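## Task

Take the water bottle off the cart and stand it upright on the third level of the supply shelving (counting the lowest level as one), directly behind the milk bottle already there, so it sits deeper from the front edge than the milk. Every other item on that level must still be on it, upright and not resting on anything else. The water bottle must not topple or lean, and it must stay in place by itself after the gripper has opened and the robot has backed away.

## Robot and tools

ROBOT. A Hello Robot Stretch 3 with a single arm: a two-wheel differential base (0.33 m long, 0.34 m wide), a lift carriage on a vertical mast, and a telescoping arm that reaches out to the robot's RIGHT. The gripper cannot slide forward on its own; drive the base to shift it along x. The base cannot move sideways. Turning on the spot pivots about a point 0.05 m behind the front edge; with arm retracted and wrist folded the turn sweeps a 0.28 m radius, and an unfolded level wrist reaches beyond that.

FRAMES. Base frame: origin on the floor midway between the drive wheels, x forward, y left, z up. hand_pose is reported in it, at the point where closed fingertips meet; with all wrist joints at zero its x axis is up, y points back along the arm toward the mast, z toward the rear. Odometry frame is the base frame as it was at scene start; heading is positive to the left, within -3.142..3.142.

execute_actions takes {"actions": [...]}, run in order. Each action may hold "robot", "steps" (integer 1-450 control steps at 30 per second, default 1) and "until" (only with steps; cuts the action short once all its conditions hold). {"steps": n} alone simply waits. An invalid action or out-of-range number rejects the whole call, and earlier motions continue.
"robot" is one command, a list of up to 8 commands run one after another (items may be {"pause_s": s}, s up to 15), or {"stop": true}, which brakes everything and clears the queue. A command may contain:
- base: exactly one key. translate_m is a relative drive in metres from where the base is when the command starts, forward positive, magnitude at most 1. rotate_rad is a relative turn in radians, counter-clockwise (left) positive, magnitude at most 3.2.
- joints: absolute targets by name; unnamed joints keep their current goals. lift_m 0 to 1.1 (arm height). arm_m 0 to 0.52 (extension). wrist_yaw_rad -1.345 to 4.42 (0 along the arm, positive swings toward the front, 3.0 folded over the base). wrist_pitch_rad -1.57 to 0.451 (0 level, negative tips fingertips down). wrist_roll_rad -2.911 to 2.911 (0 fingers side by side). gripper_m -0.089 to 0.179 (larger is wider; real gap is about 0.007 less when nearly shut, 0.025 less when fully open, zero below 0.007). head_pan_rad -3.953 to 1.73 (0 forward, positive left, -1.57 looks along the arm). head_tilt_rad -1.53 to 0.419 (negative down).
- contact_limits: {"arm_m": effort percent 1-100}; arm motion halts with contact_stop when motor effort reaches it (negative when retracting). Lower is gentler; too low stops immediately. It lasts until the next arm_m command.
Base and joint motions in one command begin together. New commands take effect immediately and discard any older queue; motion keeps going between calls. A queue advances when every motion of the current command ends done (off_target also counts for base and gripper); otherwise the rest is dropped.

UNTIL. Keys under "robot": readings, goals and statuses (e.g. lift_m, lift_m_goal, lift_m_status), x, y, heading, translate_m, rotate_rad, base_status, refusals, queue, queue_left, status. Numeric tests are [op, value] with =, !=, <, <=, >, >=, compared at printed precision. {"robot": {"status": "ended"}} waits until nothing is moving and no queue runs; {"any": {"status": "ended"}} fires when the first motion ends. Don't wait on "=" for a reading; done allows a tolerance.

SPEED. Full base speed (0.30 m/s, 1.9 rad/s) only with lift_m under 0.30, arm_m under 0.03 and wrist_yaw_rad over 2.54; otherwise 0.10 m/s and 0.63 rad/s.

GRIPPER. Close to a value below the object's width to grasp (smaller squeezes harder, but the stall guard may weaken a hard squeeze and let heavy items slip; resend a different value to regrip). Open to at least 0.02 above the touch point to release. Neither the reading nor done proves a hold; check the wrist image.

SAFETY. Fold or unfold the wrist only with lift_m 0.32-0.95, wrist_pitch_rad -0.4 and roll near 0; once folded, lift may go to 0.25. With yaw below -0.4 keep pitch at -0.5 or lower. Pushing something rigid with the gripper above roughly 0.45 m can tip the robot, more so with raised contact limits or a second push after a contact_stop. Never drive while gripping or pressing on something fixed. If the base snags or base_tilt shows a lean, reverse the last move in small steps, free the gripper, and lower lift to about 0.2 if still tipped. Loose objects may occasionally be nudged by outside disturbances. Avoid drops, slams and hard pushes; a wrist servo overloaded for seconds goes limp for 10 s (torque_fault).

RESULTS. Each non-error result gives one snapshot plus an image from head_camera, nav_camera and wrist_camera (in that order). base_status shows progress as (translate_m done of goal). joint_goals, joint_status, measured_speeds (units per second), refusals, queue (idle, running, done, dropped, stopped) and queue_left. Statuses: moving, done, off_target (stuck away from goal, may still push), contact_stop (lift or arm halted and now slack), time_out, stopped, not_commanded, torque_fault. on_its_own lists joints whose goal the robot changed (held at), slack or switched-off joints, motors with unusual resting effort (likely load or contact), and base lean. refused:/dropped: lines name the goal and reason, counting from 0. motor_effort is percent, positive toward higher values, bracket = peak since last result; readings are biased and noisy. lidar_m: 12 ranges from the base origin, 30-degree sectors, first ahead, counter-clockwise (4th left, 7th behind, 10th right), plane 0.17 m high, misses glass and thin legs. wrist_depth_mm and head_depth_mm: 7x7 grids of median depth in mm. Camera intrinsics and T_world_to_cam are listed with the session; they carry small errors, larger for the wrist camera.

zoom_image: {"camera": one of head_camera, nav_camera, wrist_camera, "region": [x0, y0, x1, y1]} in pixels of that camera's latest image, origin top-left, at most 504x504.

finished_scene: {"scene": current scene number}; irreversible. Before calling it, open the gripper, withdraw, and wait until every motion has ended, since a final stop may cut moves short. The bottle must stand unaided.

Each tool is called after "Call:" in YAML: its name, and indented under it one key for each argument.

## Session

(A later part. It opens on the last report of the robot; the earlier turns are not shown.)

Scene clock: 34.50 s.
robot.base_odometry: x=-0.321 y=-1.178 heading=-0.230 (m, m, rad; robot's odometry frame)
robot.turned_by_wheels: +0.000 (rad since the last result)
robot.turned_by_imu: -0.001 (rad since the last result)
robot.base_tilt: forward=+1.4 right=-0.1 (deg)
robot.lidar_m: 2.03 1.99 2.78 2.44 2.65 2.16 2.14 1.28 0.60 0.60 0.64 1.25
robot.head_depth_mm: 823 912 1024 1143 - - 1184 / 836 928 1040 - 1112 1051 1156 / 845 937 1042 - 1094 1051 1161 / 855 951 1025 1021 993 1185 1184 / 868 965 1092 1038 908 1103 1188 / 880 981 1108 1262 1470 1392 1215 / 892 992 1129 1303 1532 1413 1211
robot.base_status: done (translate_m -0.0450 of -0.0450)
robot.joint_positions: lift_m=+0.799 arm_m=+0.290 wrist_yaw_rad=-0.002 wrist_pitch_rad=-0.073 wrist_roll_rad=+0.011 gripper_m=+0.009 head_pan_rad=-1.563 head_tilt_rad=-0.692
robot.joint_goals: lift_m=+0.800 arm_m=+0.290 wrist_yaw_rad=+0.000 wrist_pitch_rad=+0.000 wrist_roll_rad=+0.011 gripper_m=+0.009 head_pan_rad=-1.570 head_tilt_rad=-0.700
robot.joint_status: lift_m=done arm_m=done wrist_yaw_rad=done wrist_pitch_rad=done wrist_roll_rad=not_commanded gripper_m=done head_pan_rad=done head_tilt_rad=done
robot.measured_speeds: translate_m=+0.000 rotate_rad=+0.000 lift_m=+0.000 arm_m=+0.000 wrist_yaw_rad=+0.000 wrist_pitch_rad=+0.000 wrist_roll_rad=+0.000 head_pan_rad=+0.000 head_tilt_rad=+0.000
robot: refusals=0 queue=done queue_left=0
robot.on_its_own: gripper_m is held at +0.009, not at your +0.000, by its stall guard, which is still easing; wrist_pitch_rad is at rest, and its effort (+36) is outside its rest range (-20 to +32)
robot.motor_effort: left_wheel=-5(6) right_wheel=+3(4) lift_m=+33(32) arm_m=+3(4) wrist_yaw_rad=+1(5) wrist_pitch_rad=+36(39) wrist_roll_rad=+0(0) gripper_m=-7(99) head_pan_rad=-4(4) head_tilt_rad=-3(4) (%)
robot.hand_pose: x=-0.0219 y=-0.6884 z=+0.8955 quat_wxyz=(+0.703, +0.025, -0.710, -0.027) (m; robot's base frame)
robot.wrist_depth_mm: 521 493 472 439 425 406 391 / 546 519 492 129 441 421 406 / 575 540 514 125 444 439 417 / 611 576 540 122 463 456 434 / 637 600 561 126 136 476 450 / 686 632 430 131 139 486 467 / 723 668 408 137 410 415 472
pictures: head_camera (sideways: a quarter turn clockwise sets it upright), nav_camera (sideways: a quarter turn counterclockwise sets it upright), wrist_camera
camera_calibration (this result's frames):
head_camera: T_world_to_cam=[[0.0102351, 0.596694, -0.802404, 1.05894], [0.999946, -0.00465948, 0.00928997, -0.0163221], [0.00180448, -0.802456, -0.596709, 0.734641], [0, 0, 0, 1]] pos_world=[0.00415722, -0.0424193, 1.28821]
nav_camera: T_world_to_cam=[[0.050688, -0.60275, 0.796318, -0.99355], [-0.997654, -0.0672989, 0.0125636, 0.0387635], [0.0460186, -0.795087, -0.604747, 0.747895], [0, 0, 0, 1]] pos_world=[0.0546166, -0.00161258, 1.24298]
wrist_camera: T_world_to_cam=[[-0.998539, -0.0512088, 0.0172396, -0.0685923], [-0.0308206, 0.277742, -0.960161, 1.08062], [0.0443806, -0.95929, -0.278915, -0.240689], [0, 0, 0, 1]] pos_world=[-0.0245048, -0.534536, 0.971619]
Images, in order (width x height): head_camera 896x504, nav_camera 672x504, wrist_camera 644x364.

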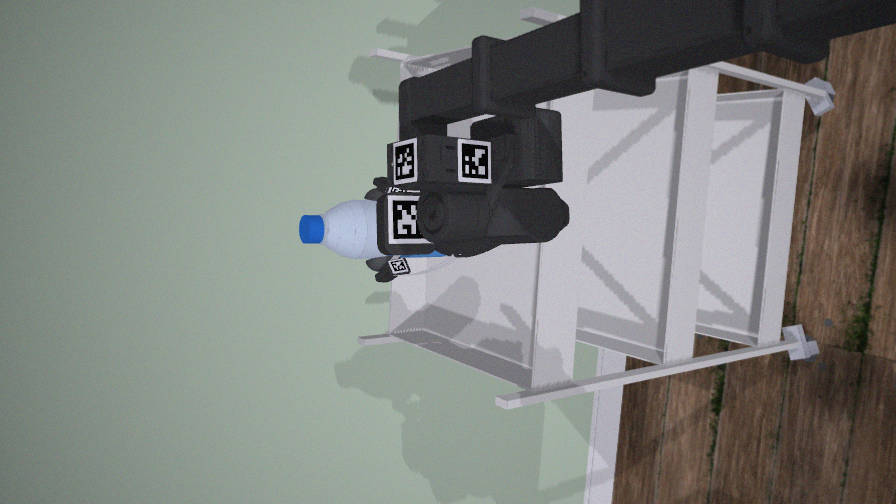

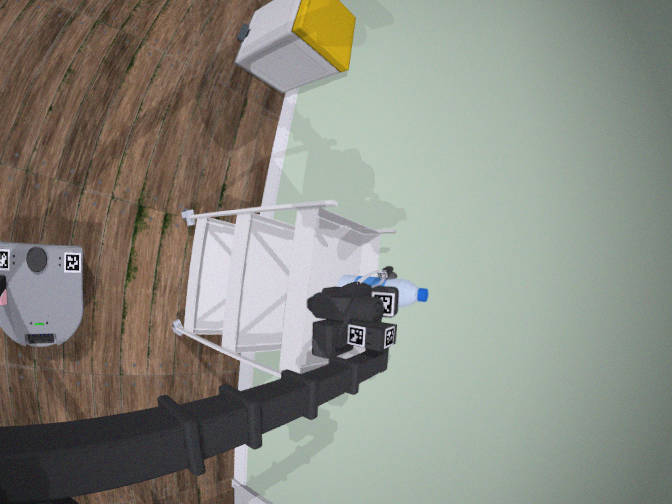

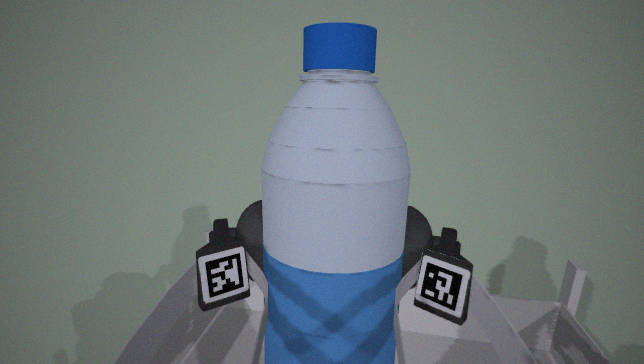

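Call:
execute_actions:
  actions:
    - {"robot":[{"joints":{"arm_m":0.0,"wrist_pitch_rad":0.05}},{"base":{"rotate_rad":0.61}},{"base":{"translate_m":1.0},"joints":{"lift_m":1.04,"head_tilt_rad":-0.35}},{"base":{"translate_m":0.83}},{"base":{"rotate_rad":0.82}}],"steps":450,"until":{"robot":{"status":"ended"}}}
    - {"steps":450,"until":{"robot":{"status":"ended"}}}
    - {"steps":450,"until":{"robot":{"status":"ended"}}}

Scene clock: 38.33 s.
robot.base_odometry: x=-0.321 y=-1.178 heading=-0.230 (m, m, rad; robot's odometry frame)
robot.turned_by_wheels: +0.000 (rad since the last result)
robot.turned_by_imu: -0.001 (rad since the last result)
robot.base_tilt: forward=+1.4 right=-0.1 (deg)
robot.lidar_m: 2.04 1.99 2.78 2.44 2.67 2.16 2.13 1.28 0.60 0.60 0.64 1.25
robot.head_depth_mm: 826 913 1023 1130 874 1379 - / 834 929 1040 1036 901 1049 - / 847 939 1060 1036 493 - - / 858 951 1071 1043 487 1055 1185 / 867 971 1088 1042 965 1102 1191 / 878 978 1113 1255 1485 1386 1217 / 892 995 1129 1303 1553 1419 1214
robot.base_status: done (translate_m -0.0450 of -0.0450)
robot.joint_positions: lift_m=+0.799 arm_m=+0.000 wrist_yaw_rad=+0.000 wrist_pitch_rad=-0.030 wrist_roll_rad=+0.011 gripper_m=+0.019 head_pan_rad=-1.563 head_tilt_rad=-0.692
robot.joint_goals: lift_m=+0.800 arm_m=+0.000 wrist_yaw_rad=+0.000 wrist_pitch_rad=+0.050 wrist_roll_rad=+0.011 gripper_m=+0.018 head_pan_rad=-1.570 head_tilt_rad=-0.700
robot.joint_status: lift_m=done arm_m=done wrist_yaw_rad=done wrist_pitch_rad=off_target wrist_roll_rad=not_commanded gripper_m=done head_pan_rad=done head_tilt_rad=done
robot.measured_speeds: translate_m=+0.000 rotate_rad=+0.000 lift_m=+0.000 arm_m=+0.000 wrist_yaw_rad=+0.000 wrist_pitch_rad=+0.000 wrist_roll_rad=+0.000 head_pan_rad=+0.000 head_tilt_rad=+0.000
robot: refusals=0 queue=dropped queue_left=0
robot.on_its_own: gripper_m is held at +0.018, not at your +0.000, by its stall guard, which is not easing now; wrist_pitch_rad is at rest, and its effort (+40) is outside its rest range (-20 to +32)
robot.motor_effort: left_wheel=-4(5) right_wheel=+3(3) lift_m=+34(33) arm_m=-6(10) wrist_yaw_rad=+1(1) wrist_pitch_rad=+40(41) wrist_roll_rad=+0(0) gripper_m=-19(23) head_pan_rad=-4(4) head_tilt_rad=-3(3) (%)
robot.hand_pose: x=-0.0216 y=-0.4008 z=+0.9064 quat_wxyz=(+0.703, +0.011, -0.711, -0.011) (m; robot's base frame)
robot.wrist_depth_mm: 851 806 750 698 683 655 623 / 880 823 783 130 695 676 647 / 920 855 800 125 712 697 661 / 941 869 840 123 728 713 681 / - 928 880 127 137 729 710 / - 961 414 132 139 752 726 / - - 431 137 382 378 734
pictures: head_camera (sideways: a quarter turn clockwise sets it upright), nav_camera (sideways: a quarter turn counterclockwise sets it upright), wrist_camera
dropped: robot: command 0 of its queue: wrist_pitch_rad: off_target
camera_calibration (this result's frames):
head_camera: T_world_to_cam=[[0.0102352, 0.596694, -0.802404, 1.05894], [0.999946, -0.0046596, 0.00928997, -0.0163221], [0.00180439, -0.802456, -0.596709, 0.734641], [0, 0, 0, 1]] pos_world=[0.00415721, -0.0424193, 1.28821]
nav_camera: T_world_to_cam=[[0.0506879, -0.60275, 0.796318, -0.99355], [-0.997654, -0.0672988, 0.0125636, 0.0387635], [0.0460185, -0.795087, -0.604747, 0.747895], [0, 0, 0, 1]] pos_world=[0.0546166, -0.00161258, 1.24298]
wrist_camera: T_world_to_cam=[[-0.99848, -0.0515544, 0.0194901, -0.0559456], [-0.0311548, 0.236231, -0.971197, 1.00462], [0.0454653, -0.970328, -0.237478, -0.00376785], [0, 0, 0, 1]] pos_world=[-0.0243905, -0.243863, 0.97588]
Images, in order (width x height): head_camera 896x504, nav_camera 672x504, wrist_camera 644x364.

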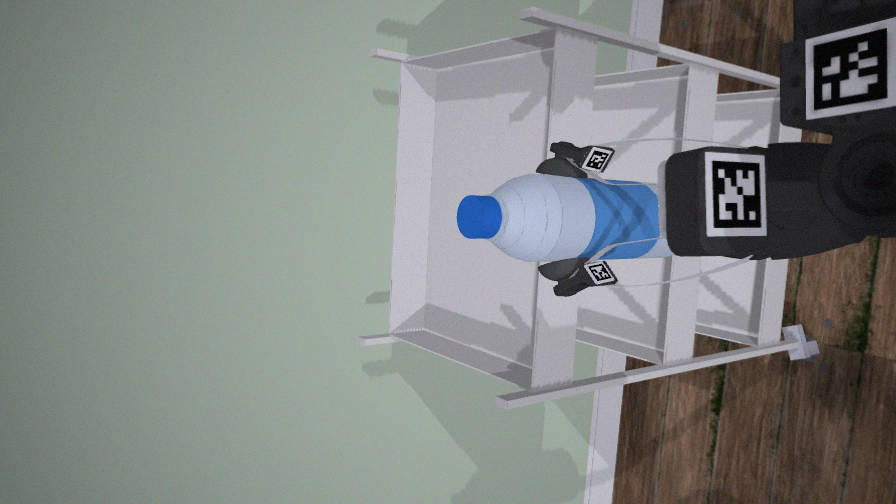

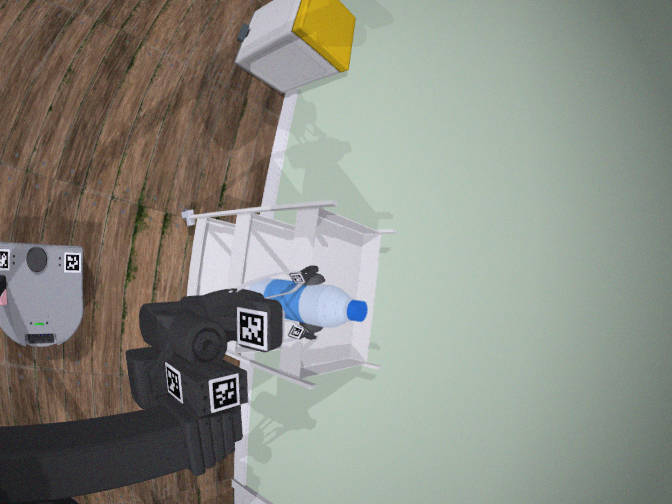

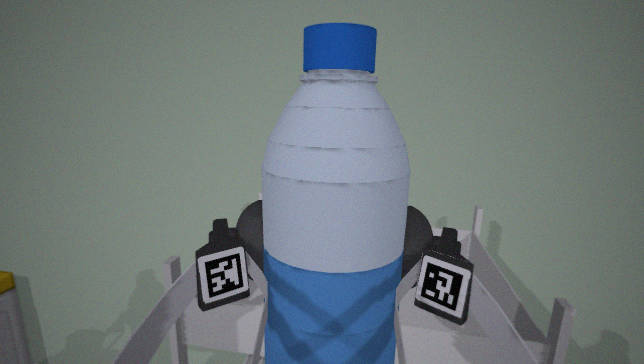

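Call:
execute_actions:
  actions:
    - {"robot":[{"base":{"rotate_rad":0.61}},{"base":{"translate_m":1.0},"joints":{"lift_m":1.04,"head_tilt_rad":-0.35}},{"base":{"translate_m":0.83}},{"base":{"rotate_rad":0.82}}],"steps":450,"until":{"robot":{"status":"ended"}}}
    - {"steps":450,"until":{"robot":{"status":"ended"}}}
    - {"steps":450,"until":{"robot":{"status":"ended"}}}

Scene clock: 69.70 s.
robot.base_odometry: x=+1.379 y=-0.499 heading=+1.200 (m, m, rad; robot's odometry frame)
robot.turned_by_wheels: +1.430 (rad since the last result)
robot.turned_by_imu: +1.438 (rad since the last result)
robot.base_tilt: forward=+1.3 right=-0.1 (deg)
robot.lidar_m: 1.50 1.55 1.84 3.49 3.20 2.13 1.87 1.38 0.64 0.67 0.64 1.39
robot.head_depth_mm: 467 825 875 669 - - - / 463 830 878 908 - - - / 460 834 873 344 - - - / 458 833 870 362 533 - 882 / 455 835 891 687 608 971 895 / 452 841 889 693 640 1027 902 / 449 843 895 930 643 1028 871
robot.base_status: done (rotate_rad +0.8199 of +0.8200)
robot.joint_positions: lift_m=+1.039 arm_m=+0.000 wrist_yaw_rad=+0.000 wrist_pitch_rad=-0.029 wrist_roll_rad=+0.011 gripper_m=+0.019 head_pan_rad=-1.563 head_tilt_rad=-0.359
robot.joint_goals: lift_m=+1.040 arm_m=+0.000 wrist_yaw_rad=+0.000 wrist_pitch_rad=+0.050 wrist_roll_rad=+0.011 gripper_m=+0.018 head_pan_rad=-1.570 head_tilt_rad=-0.350
robot.joint_status: lift_m=done arm_m=done wrist_yaw_rad=done wrist_pitch_rad=off_target wrist_roll_rad=not_commanded gripper_m=done head_pan_rad=done head_tilt_rad=done
robot.measured_speeds: translate_m=+0.000 rotate_rad=+0.000 lift_m=+0.000 arm_m=+0.000 wrist_yaw_rad=+0.000 wrist_pitch_rad=+0.000 wrist_roll_rad=+0.000 head_pan_rad=+0.000 head_tilt_rad=+0.000
robot: refusals=0 queue=done queue_left=0
robot.on_its_own: gripper_m is held at +0.018, not at your +0.000, by its stall guard, which is not easing now; wrist_pitch_rad is at rest, and its effort (+39) is outside its rest range (-20 to +32)
robot.motor_effort: left_wheel=-4(10) right_wheel=+2(6) lift_m=+33(34) arm_m=-6(6) wrist_yaw_rad=+0(1) wrist_pitch_rad=+39(40) wrist_roll_rad=+0(0) gripper_m=-20(20) head_pan_rad=-4(4) head_tilt_rad=+5(30) (%)
robot.hand_pose: x=-0.0214 y=-0.4009 z=+1.1466 quat_wxyz=(+0.703, +0.010, -0.711, -0.011) (m; robot's base frame)
robot.wrist_depth_mm: 487 656 648 623 625 614 570 / 494 677 671 130 641 624 567 / 466 692 690 125 662 653 560 / 306 701 459 123 431 472 528 / 311 535 499 127 137 495 524 / 327 403 373 132 139 435 438 / 323 324 328 137 320 335 341
pictures: head_camera (sideways: a quarter turn clockwise sets it upright), nav_camera (sideways: a quarter turn counterclockwise sets it upright), wrist_camera
camera_calibration (this result's frames):
head_camera: T_world_to_cam=[[0.0124434, 0.301737, -0.95331, 1.25577], [0.999918, -0.000963033, 0.012747, -0.0208274], [0.00292816, -0.953391, -0.301724, 0.350793], [0, 0, 0, 1]] pos_world=[0.00417245, -0.0444891, 1.30325]
nav_camera: T_world_to_cam=[[0.0484919, -0.309425, 0.949687, -1.19359], [-0.997709, -0.059903, 0.0314265, 0.0141968], [0.0471649, -0.949035, -0.311621, 0.36647], [0, 0, 0, 1]] pos_world=[0.0547591, -0.0206822, 1.24729]
wrist_camera: T_world_to_cam=[[-0.99845, -0.0521111, 0.0195257, -0.0607455], [-0.0312879, 0.235512, -0.971368, 1.23781], [0.0460205, -0.970473, -0.236777, 0.0524006], [0, 0, 0, 1]] pos_world=[-0.0243344, -0.243831, 1.21596]
Images, in order (width x height): head_camera 896x504, nav_camera 672x504, wrist_camera 644x364.

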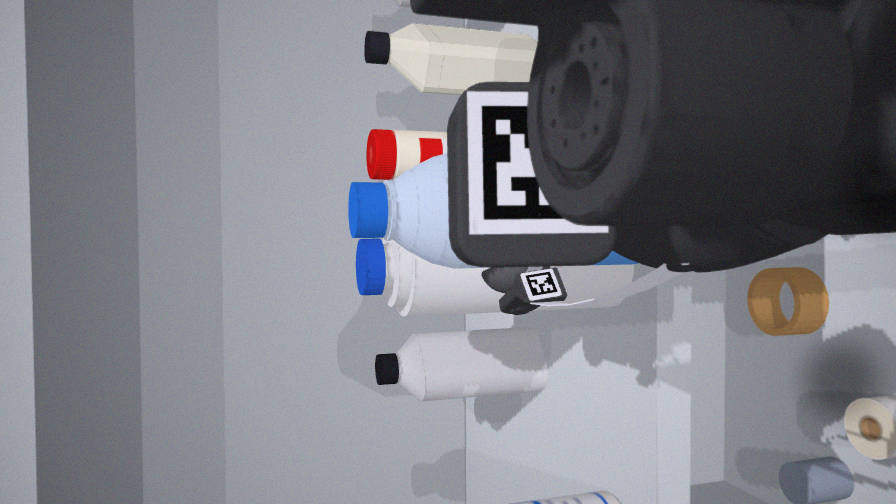

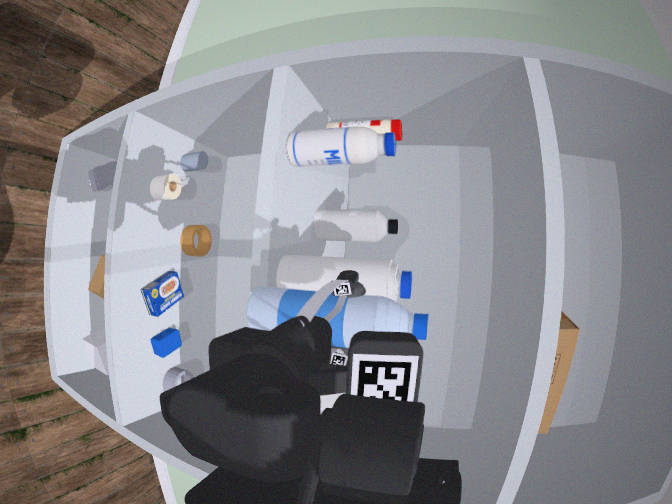

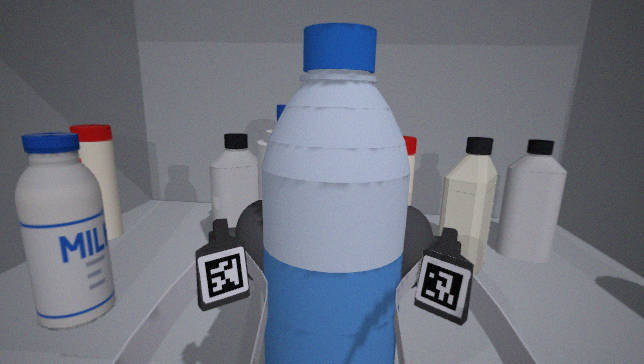

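Call:
execute_actions:
  actions:
    - {"robot":{"base":{"rotate_rad":-0.025},"joints":{"lift_m":1.095,"wrist_yaw_rad":0.75,"arm_m":0.1,"head_pan_rad":-1.2,"head_tilt_rad":-0.4}},"steps":450,"until":{"robot":{"status":"ended"}}}

Scene clock: 72.50 s.
robot.base_odometry: x=+1.379 y=-0.499 heading=+1.175 (m, m, rad; robot's odometry frame)
robot.turned_by_wheels: -0.025 (rad since the last result)
robot.turned_by_imu: -0.026 (rad since the last result)
robot.base_tilt: forward=+1.5 right=-0.2 (deg)
robot.lidar_m: 1.50 1.54 1.84 3.50 3.30 2.13 1.87 1.41 0.64 0.67 0.65 1.35
robot.head_depth_mm: 571 794 - - 519 1008 822 / 566 824 888 - 555 1014 866 / 560 860 879 416 566 1054 865 / 556 885 375 403 558 1091 824 / 553 841 832 568 593 984 869 / 550 694 720 748 666 813 823 / 544 592 611 630 646 715 1359
robot.base_status: done (rotate_rad -0.0250 of -0.0250)
robot.joint_positions: lift_m=+1.094 arm_m=+0.100 wrist_yaw_rad=+0.749 wrist_pitch_rad=-0.028 wrist_roll_rad=+0.011 gripper_m=+0.019 head_pan_rad=-1.207 head_tilt_rad=-0.395
robot.joint_goals: lift_m=+1.095 arm_m=+0.100 wrist_yaw_rad=+0.750 wrist_pitch_rad=+0.050 wrist_roll_rad=+0.011 gripper_m=+0.018 head_pan_rad=-1.200 head_tilt_rad=-0.400
robot.joint_status: lift_m=done arm_m=done wrist_yaw_rad=done wrist_pitch_rad=off_target wrist_roll_rad=not_commanded gripper_m=done head_pan_rad=done head_tilt_rad=done
robot.measured_speeds: translate_m=+0.000 rotate_rad=+0.000 lift_m=+0.000 arm_m=+0.000 wrist_yaw_rad=+0.000 wrist_pitch_rad=+0.000 wrist_roll_rad=+0.000 head_pan_rad=+0.000 head_tilt_rad=+0.000
robot: refusals=0 queue=done queue_left=0
robot.on_its_own: gripper_m is held at +0.018, not at your +0.000, by its stall guard, which is not easing now; wrist_pitch_rad is at rest, and its effort (+39) is outside its rest range (-20 to +32)
robot.motor_effort: left_wheel=+0(4) right_wheel=+0(3) lift_m=+33(32) arm_m=+3(5) wrist_yaw_rad=+1(4) wrist_pitch_rad=+39(39) wrist_roll_rad=+0(0) gripper_m=-19(20) head_pan_rad=+5(38) head_tilt_rad=-2(7) (%)
robot.hand_pose: x=+0.1526 y=-0.4316 z=+1.2018 quat_wxyz=(+0.658, +0.269, -0.658, +0.248) (m; robot's base frame)
robot.wrist_depth_mm: - - 384 432 587 537 468 / - - 394 130 623 561 477 / - - 406 125 635 573 482 / - - 417 123 649 580 491 / - - 422 127 137 352 505 / - - 455 132 139 351 186 / - - 447 138 396 378 175
pictures: head_camera (sideways: a quarter turn clockwise sets it upright), nav_camera (sideways: a quarter turn counterclockwise sets it upright), wrist_camera
camera_calibration (this result's frames):
head_camera: T_world_to_cam=[[-0.105648, 0.318878, -0.941889, 1.24158], [0.93764, 0.347386, 0.0124364, -0.0200426], [0.331165, -0.881839, -0.335694, 0.393], [0, 0, 0, 1]] pos_world=[0.0198154, -0.0423862, 1.3016]
nav_camera: T_world_to_cam=[[0.165391, -0.304707, 0.937976, -1.17901], [-0.913794, -0.405104, 0.0295271, 0.0161592], [0.370981, -0.862, -0.34544, 0.408508], [0, 0, 0, 1]] pos_world=[0.0582158, -0.000572373, 1.24652]
wrist_camera: T_world_to_cam=[[-0.695674, -0.718091, 0.0195681, -0.223395], [-0.182741, 0.150561, -0.971564, 1.2908], [0.694726, -0.679468, -0.235966, 0.0532717], [0, 0, 0, 1]] pos_world=[0.0434623, -0.318565, 1.27103]
Images, in order (width x height): head_camera 896x504, nav_camera 672x504, wrist_camera 644x364.

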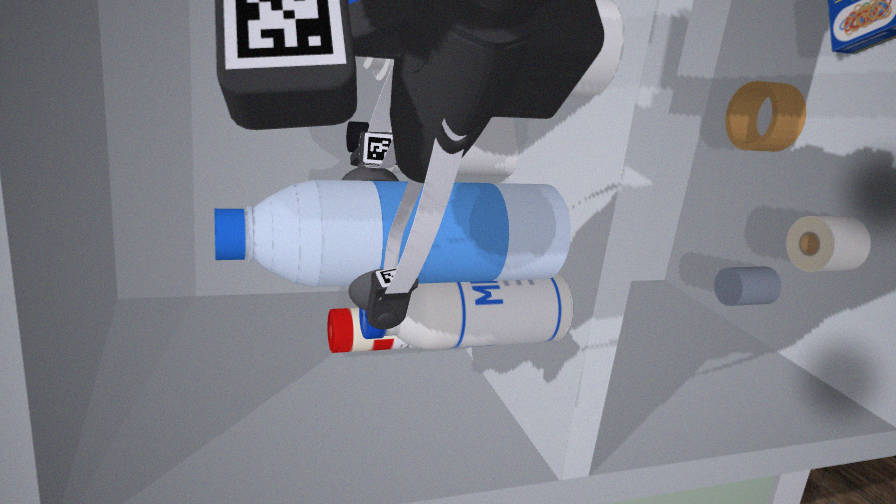

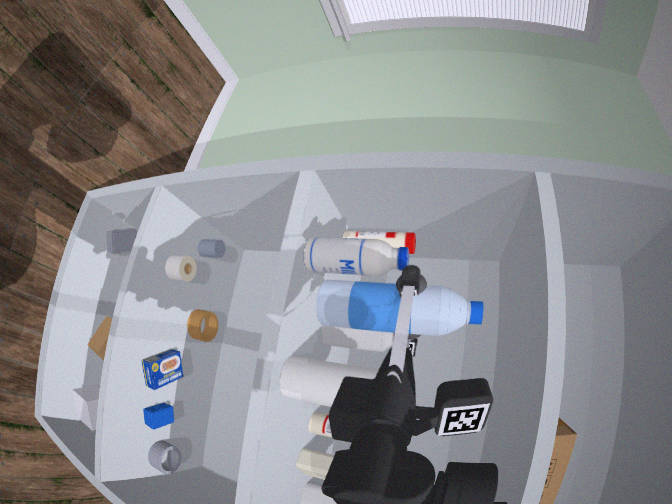

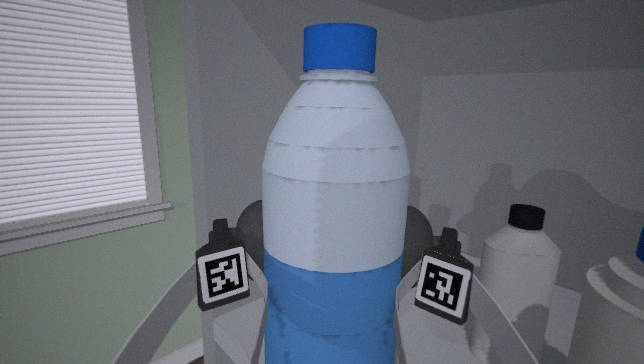

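Call:
execute_actions:
  actions:
    - {"robot":{"base":{"translate_m":0.02},"joints":{"lift_m":1.1,"arm_m":0.27}},"steps":450,"until":{"robot":{"status":"ended"}}}

Scene clock: 75.27 s.
robot.base_odometry: x=+1.386 y=-0.481 heading=+1.175 (m, m, rad; robot's odometry frame)
robot.turned_by_wheels: +0.000 (rad since the last result)
robot.turned_by_imu: -0.001 (rad since the last result)
robot.base_tilt: forward=+1.5 right=-0.1 (deg)
robot.lidar_m: 1.48 1.52 1.83 3.46 3.33 2.15 1.89 1.42 0.65 0.68 0.63 1.35
robot.head_depth_mm: 573 795 - 489 513 1006 862 / 568 830 857 684 593 1012 865 / 563 848 531 571 594 1048 865 / 557 893 954 791 580 1092 833 / 553 801 789 570 597 964 869 / 549 659 684 711 665 770 799 / 520 561 579 606 640 706 1398
robot.base_status: done (translate_m +0.0200 of +0.0200)
robot.joint_positions: lift_m=+1.097 arm_m=+0.270 wrist_yaw_rad=+0.750 wrist_pitch_rad=-0.028 wrist_roll_rad=+0.011 gripper_m=+0.019 head_pan_rad=-1.207 head_tilt_rad=-0.395
robot.joint_goals: lift_m=+1.100 arm_m=+0.270 wrist_yaw_rad=+0.750 wrist_pitch_rad=+0.050 wrist_roll_rad=+0.011 gripper_m=+0.018 head_pan_rad=-1.200 head_tilt_rad=-0.400
robot.joint_status: lift_m=done arm_m=done wrist_yaw_rad=done wrist_pitch_rad=off_target wrist_roll_rad=not_commanded gripper_m=done head_pan_rad=done head_tilt_rad=done
robot.measured_speeds: translate_m=+0.000 rotate_rad=+0.000 lift_m=+0.000 arm_m=+0.000 wrist_yaw_rad=+0.000 wrist_pitch_rad=+0.000 wrist_roll_rad=+0.000 head_pan_rad=+0.000 head_tilt_rad=+0.000
robot: refusals=0 queue=done queue_left=0
robot.on_its_own: gripper_m is held at +0.018, not at your +0.000, by its stall guard, which is not easing now; wrist_pitch_rad is at rest, and its effort (+39) is outside its rest range (-20 to +32)
robot.motor_effort: left_wheel=-1(5) right_wheel=+0(4) lift_m=+33(32) arm_m=+4(3) wrist_yaw_rad=+0(1) wrist_pitch_rad=+39(39) wrist_roll_rad=+0(0) gripper_m=-20(20) head_pan_rad=+5(5) head_tilt_rad=-1(1) (%)
robot.hand_pose: x=+0.1527 y=-0.6015 z=+1.2040 quat_wxyz=(+0.658, +0.270, -0.658, +0.248) (m; robot's base frame)
robot.wrist_depth_mm: 268 306 362 405 484 396 340 / 275 312 373 130 480 406 347 / 281 322 380 125 469 414 354 / 289 330 384 123 472 424 358 / 299 331 373 127 137 430 365 / 309 193 204 132 139 418 372 / 323 190 213 137 219 220 376
pictures: head_camera (sideways: a quarter turn clockwise sets it upright), nav_camera (sideways: a quarter turn counterclockwise sets it upright), wrist_camera
camera_calibration (this result's frames):
head_camera: T_world_to_cam=[[-0.105699, 0.31896, -0.941856, 1.24153], [0.937621, 0.347435, 0.0124356, -0.0200414], [0.3312, -0.88179, -0.335787, 0.393121], [0, 0, 0, 1]] pos_world=[0.0198176, -0.0423854, 1.3016]
nav_camera: T_world_to_cam=[[0.165441, -0.304785, 0.937942, -1.17897], [-0.913771, -0.405155, 0.0295218, 0.016166], [0.371014, -0.861949, -0.345533, 0.408628], [0, 0, 0, 1]] pos_world=[0.0582139, -0.00056447, 1.24652]
wrist_camera: T_world_to_cam=[[-0.695218, -0.718533, 0.0195714, -0.345687], [-0.182793, 0.150398, -0.97158, 1.31838], [0.695168, -0.679037, -0.235902, -0.0616306], [0, 0, 0, 1]] pos_world=[0.0435077, -0.488519, 1.27314]
Images, in order (width x height): head_camera 896x504, nav_camera 672x504, wrist_camera 644x364.

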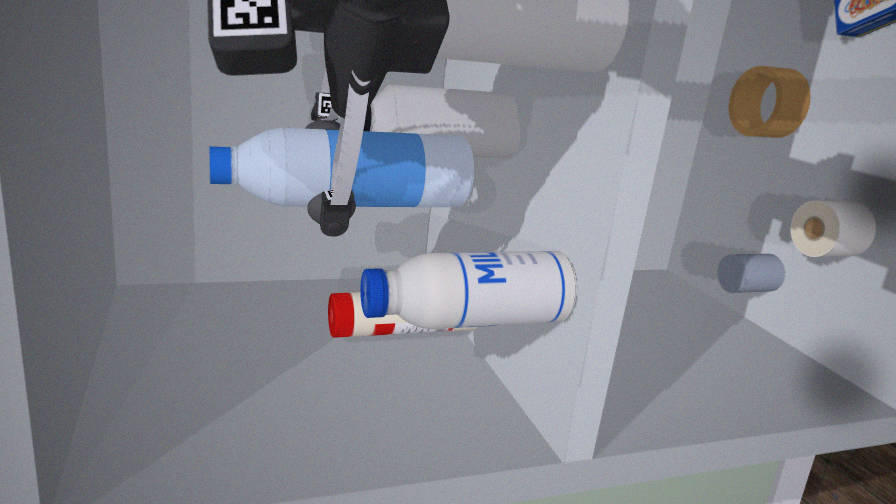

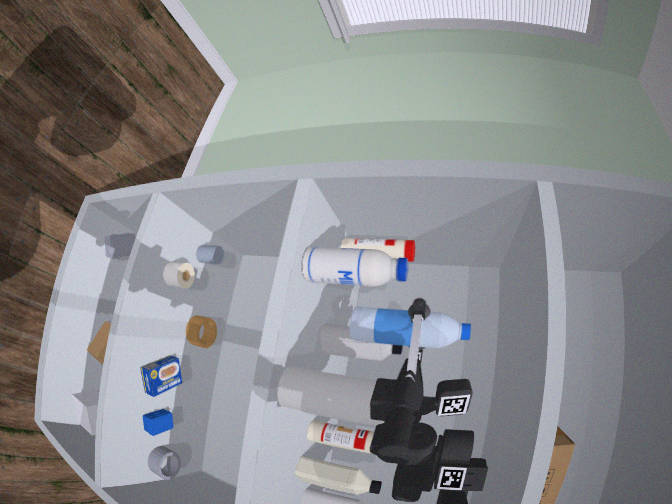

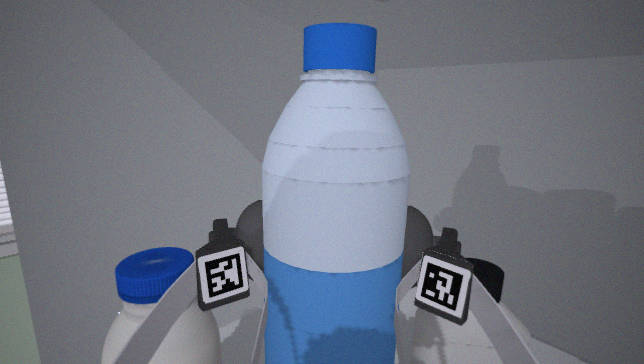

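Call:
execute_actions:
  actions:
    - {"robot":[{"base":{"translate_m":0.05},"joints":{"arm_m":0.315}},{"base":{"translate_m":0.055},"joints":{"arm_m":0.37,"head_pan_rad":-1.4}}],"steps":450,"until":{"robot":{"status":"ended"}}}

Scene clock: 78.60 s.
robot.base_odometry: x=+1.427 y=-0.384 heading=+1.175 (m, m, rad; robot's odometry frame)
robot.turned_by_wheels: +0.000 (rad since the last result)
robot.turned_by_imu: -0.001 (rad since the last result)
robot.base_tilt: forward=+1.5 right=-0.2 (deg)
robot.lidar_m: 1.37 1.41 1.76 3.49 3.45 2.24 1.99 0.72 0.70 0.71 0.57 1.35
robot.head_depth_mm: 574 792 - 494 518 1006 824 / 566 810 - 787 590 977 862 / 563 826 883 693 594 1047 868 / 559 840 640 740 557 1052 820 / 554 854 729 527 546 1023 868 / 551 716 724 741 600 786 802 / 516 565 575 584 572 620 676
robot.base_status: done (translate_m +0.0550 of +0.0550)
robot.joint_positions: lift_m=+1.097 arm_m=+0.370 wrist_yaw_rad=+0.750 wrist_pitch_rad=-0.028 wrist_roll_rad=+0.011 gripper_m=+0.019 head_pan_rad=-1.393 head_tilt_rad=-0.395
robot.joint_goals: lift_m=+1.100 arm_m=+0.370 wrist_yaw_rad=+0.750 wrist_pitch_rad=+0.050 wrist_roll_rad=+0.011 gripper_m=+0.018 head_pan_rad=-1.400 head_tilt_rad=-0.400
robot.joint_status: lift_m=done arm_m=done wrist_yaw_rad=done wrist_pitch_rad=off_target wrist_roll_rad=not_commanded gripper_m=done head_pan_rad=done head_tilt_rad=done
robot.measured_speeds: translate_m=+0.000 rotate_rad=+0.000 lift_m=+0.000 arm_m=+0.000 wrist_yaw_rad=+0.000 wrist_pitch_rad=+0.000 wrist_roll_rad=+0.000 head_pan_rad=+0.000 head_tilt_rad=+0.000
robot: refusals=0 queue=done queue_left=0
robot.on_its_own: gripper_m is held at +0.018, not at your +0.000, by its stall guard, which is not easing now; wrist_pitch_rad is at rest, and its effort (+39) is outside its rest range (-20 to +32)
robot.motor_effort: left_wheel=+0(5) right_wheel=+0(4) lift_m=+32(33) arm_m=+3(6) wrist_yaw_rad=+0(1) wrist_pitch_rad=+39(39) wrist_roll_rad=+0(0) gripper_m=-20(21) head_pan_rad=-5(28) head_tilt_rad=-1(1) (%)
robot.hand_pose: x=+0.1527 y=-0.7015 z=+1.2040 quat_wxyz=(+0.658, +0.270, -0.658, +0.248) (m; robot's base frame)
robot.wrist_depth_mm: 189 215 255 285 365 311 266 / 193 220 262 130 376 319 269 / 198 226 268 125 369 324 275 / 202 232 270 123 367 330 280 / 207 238 266 127 137 338 285 / 212 241 252 132 139 337 289 / 218 241 292 137 395 342 295
pictures: head_camera (sideways: a quarter turn clockwise sets it upright), nav_camera (sideways: a quarter turn counterclockwise sets it upright), wrist_camera
camera_calibration (this result's frames):
head_camera: T_world_to_cam=[[-0.0449444, 0.333001, -0.941855, 1.24116], [0.985673, 0.168207, 0.0124355, -0.0203344], [0.162567, -0.927802, -0.33579, 0.394154], [0, 0, 0, 1]] pos_world=[0.0117498, -0.0441902, 1.3016]
nav_camera: T_world_to_cam=[[0.106277, -0.330108, 0.937941, -1.1786], [-0.972899, -0.22934, 0.0295216, 0.0165269], [0.205362, -0.915659, -0.345536, 0.409643], [0, 0, 0, 1]] pos_world=[0.0572122, -0.0101838, 1.24652]
wrist_camera: T_world_to_cam=[[-0.695229, -0.718521, 0.0195713, -0.417542], [-0.182791, 0.150401, -0.97158, 1.33343], [0.695157, -0.679048, -0.235902, -0.129547], [0, 0, 0, 1]] pos_world=[0.0435065, -0.58853, 1.27314]
Images, in order (width x height): head_camera 896x504, nav_camera 672x504, wrist_camera 644x364.

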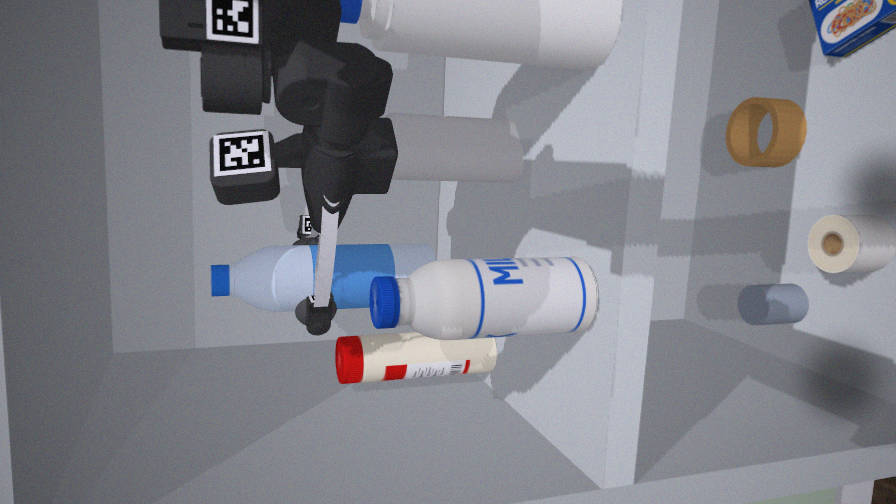

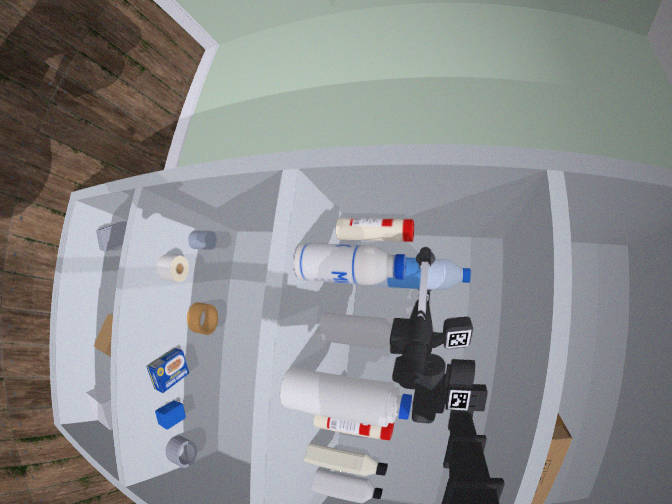

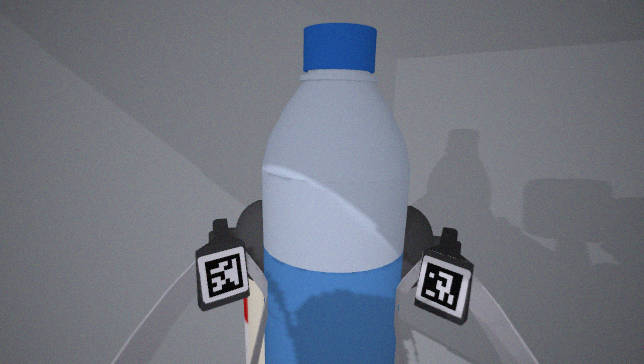

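Call:
execute_actions:
  actions:
    - {"robot":{"joints":{"lift_m":1.05,"head_pan_rad":-1.6,"head_tilt_rad":-0.3}},"steps":450,"until":{"robot":{"status":"ended"}}}

Scene clock: 79.87 s.
robot.base_odometry: x=+1.427 y=-0.384 heading=+1.175 (m, m, rad; robot's odometry frame)
robot.turned_by_wheels: +0.000 (rad since the last result)
robot.turned_by_imu: +0.000 (rad since the last result)
robot.base_tilt: forward=+1.3 right=-0.2 (deg)
robot.lidar_m: 1.37 1.42 1.76 3.47 3.45 2.25 1.99 0.73 0.70 0.71 0.57 1.35
robot.head_depth_mm: 406 845 - 913 694 540 940 / 403 843 898 512 534 540 939 / 401 842 - 506 533 539 940 / 399 838 868 694 686 545 935 / 396 836 868 929 677 546 946 / 395 834 861 647 532 530 945 / 394 835 860 685 517 525 874
robot.base_status: done (translate_m +0.0550 of +0.0550)
robot.joint_positions: lift_m=+1.088 arm_m=+0.370 wrist_yaw_rad=+0.752 wrist_pitch_rad=-0.029 wrist_roll_rad=+0.011 gripper_m=+0.019 head_pan_rad=-1.593 head_tilt_rad=-0.309
robot.joint_goals: lift_m=+1.088 arm_m=+0.370 wrist_yaw_rad=+0.750 wrist_pitch_rad=+0.050 wrist_roll_rad=+0.011 gripper_m=+0.018 head_pan_rad=-1.600 head_tilt_rad=-0.300
robot.joint_status: lift_m=contact_stop arm_m=done wrist_yaw_rad=done wrist_pitch_rad=off_target wrist_roll_rad=not_commanded gripper_m=done head_pan_rad=done head_tilt_rad=done
robot.measured_speeds: translate_m=+0.000 rotate_rad=+0.000 lift_m=+0.002 arm_m=+0.000 wrist_yaw_rad=+0.000 wrist_pitch_rad=+0.000 wrist_roll_rad=+0.000 head_pan_rad=+0.000 head_tilt_rad=+0.000
robot: refusals=0 queue=dropped queue_left=0
robot.on_its_own: gripper_m is held at +0.018, not at your +0.000, by its stall guard, which is not easing now; lift_m is slack since a contact_stop, until your next command for it (your +1.050 is given up); wrist_pitch_rad is at rest, and its effort (+39) is outside its rest range (-20 to +32)
robot.motor_effort: left_wheel=-1(1) right_wheel=+0(1) lift_m=+21(33) arm_m=+1(3) wrist_yaw_rad=-1(5) wrist_pitch_rad=+39(44) wrist_roll_rad=+0(0) gripper_m=-21(20) head_pan_rad=-5(29) head_tilt_rad=+5(15) (%)
robot.hand_pose: x=+0.1532 y=-0.7013 z=+1.1952 quat_wxyz=(+0.658, +0.271, -0.657, +0.249) (m; robot's base frame)
robot.wrist_depth_mm: 189 215 255 285 366 313 267 / 193 221 263 130 376 320 270 / 198 225 266 125 368 325 276 / 202 231 270 123 370 332 280 / 206 238 265 127 137 337 285 / 212 242 253 132 139 337 289 / 218 242 291 137 391 342 296
pictures: head_camera (sideways: a quarter turn clockwise sets it upright), nav_camera (sideways: a quarter turn counterclockwise sets it upright), wrist_camera
camera_calibration (this result's frames):
head_camera: T_world_to_cam=[[0.0202874, 0.253222, -0.967195, 1.27386], [0.999468, -0.0298365, 0.0131528, -0.0213538], [-0.0255272, -0.966948, -0.253693, 0.288453], [0, 0, 0, 1]] pos_world=[0.00286256, -0.0442878, 1.30553]
nav_camera: T_world_to_cam=[[0.0403906, -0.262877, 0.963984, -1.21221], [-0.999007, -0.0287846, 0.0340086, 0.0108411], [0.0188078, -0.9644, -0.263778, 0.304376], [0, 0, 0, 1]] pos_world=[0.0540677, -0.0248104, 1.24847]
wrist_camera: T_world_to_cam=[[-0.69338, -0.72031, 0.0194343, -0.418254], [-0.183549, 0.150477, -0.971425, 1.32499], [0.696803, -0.677134, -0.23655, -0.129904], [0, 0, 0, 1]] pos_world=[0.0437086, -0.588615, 1.26453]
Images, in order (width x height): head_camera 896x504, nav_camera 672x504, wrist_camera 644x364.

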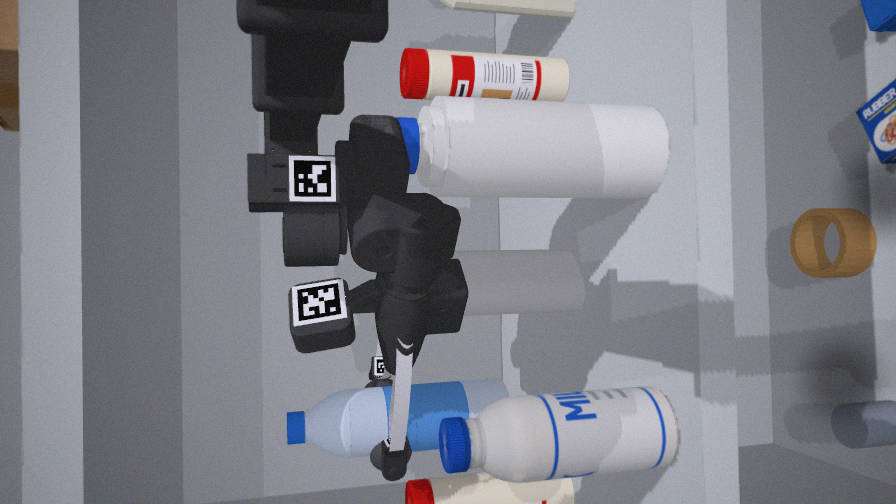

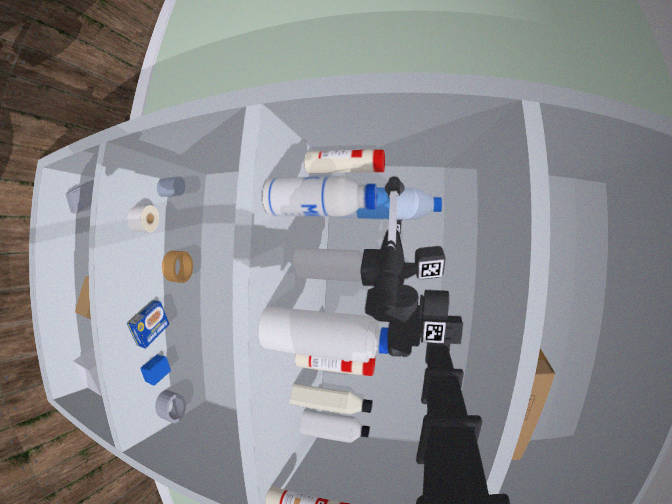

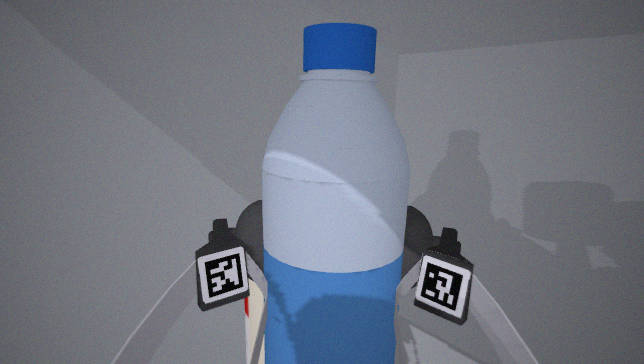

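Call:
execute_actions:
  actions:
    - {"robot":[{"joints":{"lift_m":1.1}},{"base":{"translate_m":-0.07},"joints":{"arm_m":0.30}},{"joints":{"arm_m":0.23,"wrist_yaw_rad":0.5,"head_pan_rad":-1.4}},{"joints":{"lift_m":1.02}}],"steps":450,"until":{"robot":{"status":"ended"}}}

Scene clock: 86.37 s.
robot.base_odometry: x=+1.400 y=-0.449 heading=+1.175 (m, m, rad; robot's odometry frame)
robot.turned_by_wheels: +0.000 (rad since the last result)
robot.turned_by_imu: -0.002 (rad since the last result)
robot.base_tilt: forward=+1.5 right=-0.2 (deg)
robot.lidar_m: 1.44 1.49 1.81 3.48 3.33 2.18 1.92 0.68 0.68 0.68 0.61 1.35
robot.head_depth_mm: 380 809 847 - - 518 936 / 404 820 862 510 - 519 938 / 402 835 877 - - 544 930 / 401 850 889 552 580 544 941 / 438 863 909 952 669 571 944 / 437 837 908 725 540 560 889 / 435 695 734 740 689 577 775
robot.base_status: done (translate_m -0.0700 of -0.0700)
robot.joint_positions: lift_m=+1.020 arm_m=+0.230 wrist_yaw_rad=+0.500 wrist_pitch_rad=-0.027 wrist_roll_rad=+0.011 gripper_m=+0.019 head_pan_rad=-1.407 head_tilt_rad=-0.309
robot.joint_goals: lift_m=+1.020 arm_m=+0.230 wrist_yaw_rad=+0.500 wrist_pitch_rad=+0.050 wrist_roll_rad=+0.011 gripper_m=+0.018 head_pan_rad=-1.400 head_tilt_rad=-0.300
robot.joint_status: lift_m=done arm_m=done wrist_yaw_rad=done wrist_pitch_rad=off_target wrist_roll_rad=not_commanded gripper_m=done head_pan_rad=done head_tilt_rad=done
robot.measured_speeds: translate_m=+0.000 rotate_rad=+0.000 lift_m=+0.000 arm_m=+0.000 wrist_yaw_rad=+0.000 wrist_pitch_rad=+0.000 wrist_roll_rad=+0.000 head_pan_rad=+0.000 head_tilt_rad=+0.000
robot: refusals=0 queue=done queue_left=0
robot.on_its_own: gripper_m is held at +0.018, not at your +0.000, by its stall guard, which is not easing now; wrist_pitch_rad is at rest, and its effort (+38) is outside its rest range (-20 to +32)
robot.motor_effort: left_wheel=-1(4) right_wheel=+1(5) lift_m=+17(30) arm_m=-6(3) wrist_yaw_rad=+0(3) wrist_pitch_rad=+38(41) wrist_roll_rad=+0(0) gripper_m=-20(20) head_pan_rad=+5(29) head_tilt_rad=+5(5) (%)
robot.hand_pose: x=+0.1010 y=-0.5997 z=+1.1279 quat_wxyz=(+0.684, +0.185, -0.686, +0.164) (m; robot's base frame)
robot.wrist_depth_mm: 275 325 417 493 445 395 351 / 279 332 427 130 455 405 362 / 272 339 406 125 446 415 368 / 153 171 380 123 226 424 375 / 149 161 408 127 137 430 67 / 149 160 342 132 139 395 66 / 157 161 299 138 246 307 65
pictures: head_camera (sideways: a quarter turn clockwise sets it upright), nav_camera (sideways: a quarter turn counterclockwise sets it upright), wrist_camera
camera_calibration (this result's frames):
head_camera: T_world_to_cam=[[-0.0268307, 0.252613, -0.967195, 1.27415], [0.987784, 0.155274, 0.0131528, -0.0212825], [0.153503, -0.955027, -0.253693, 0.287361], [0, 0, 0, 1]] pos_world=[0.011098, -0.0441238, 1.30553]
nav_camera: T_world_to_cam=[[0.0882479, -0.250894, 0.963984, -1.2125], [-0.976503, -0.212802, 0.0340086, 0.0107038], [0.196605, -0.944334, -0.263778, 0.303291], [0, 0, 0, 1]] pos_world=[0.0578248, -0.0155241, 1.24847]
wrist_camera: T_world_to_cam=[[-0.851419, -0.524133, 0.0192547, -0.246107], [-0.139295, 0.190577, -0.971739, 1.25462], [0.505652, -0.830039, -0.235269, -0.114544], [0, 0, 0, 1]] pos_world=[0.0231416, -0.46317, 1.19696]
Images, in order (width x height): head_camera 896x504, nav_camera 672x504, wrist_camera 644x364.

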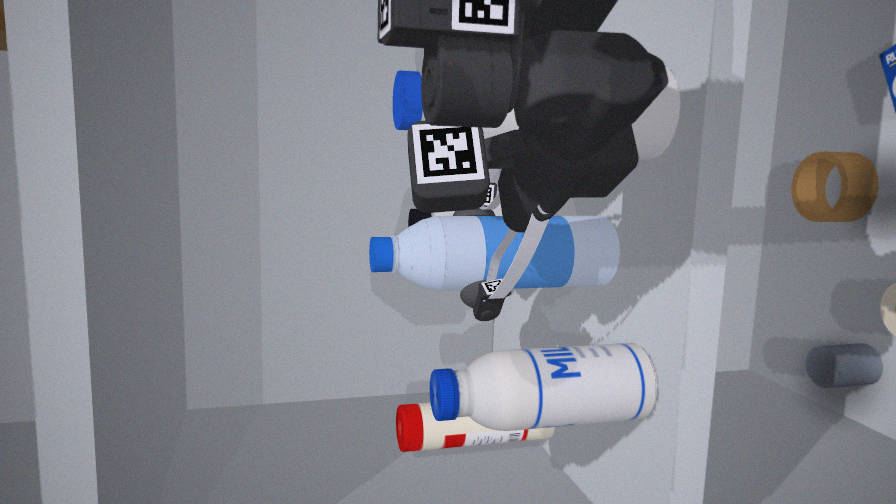

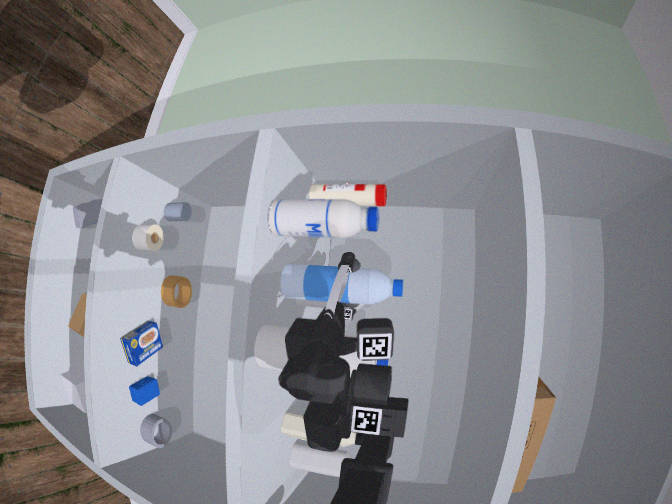

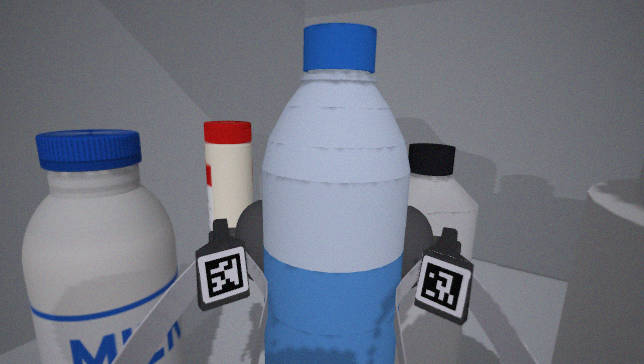

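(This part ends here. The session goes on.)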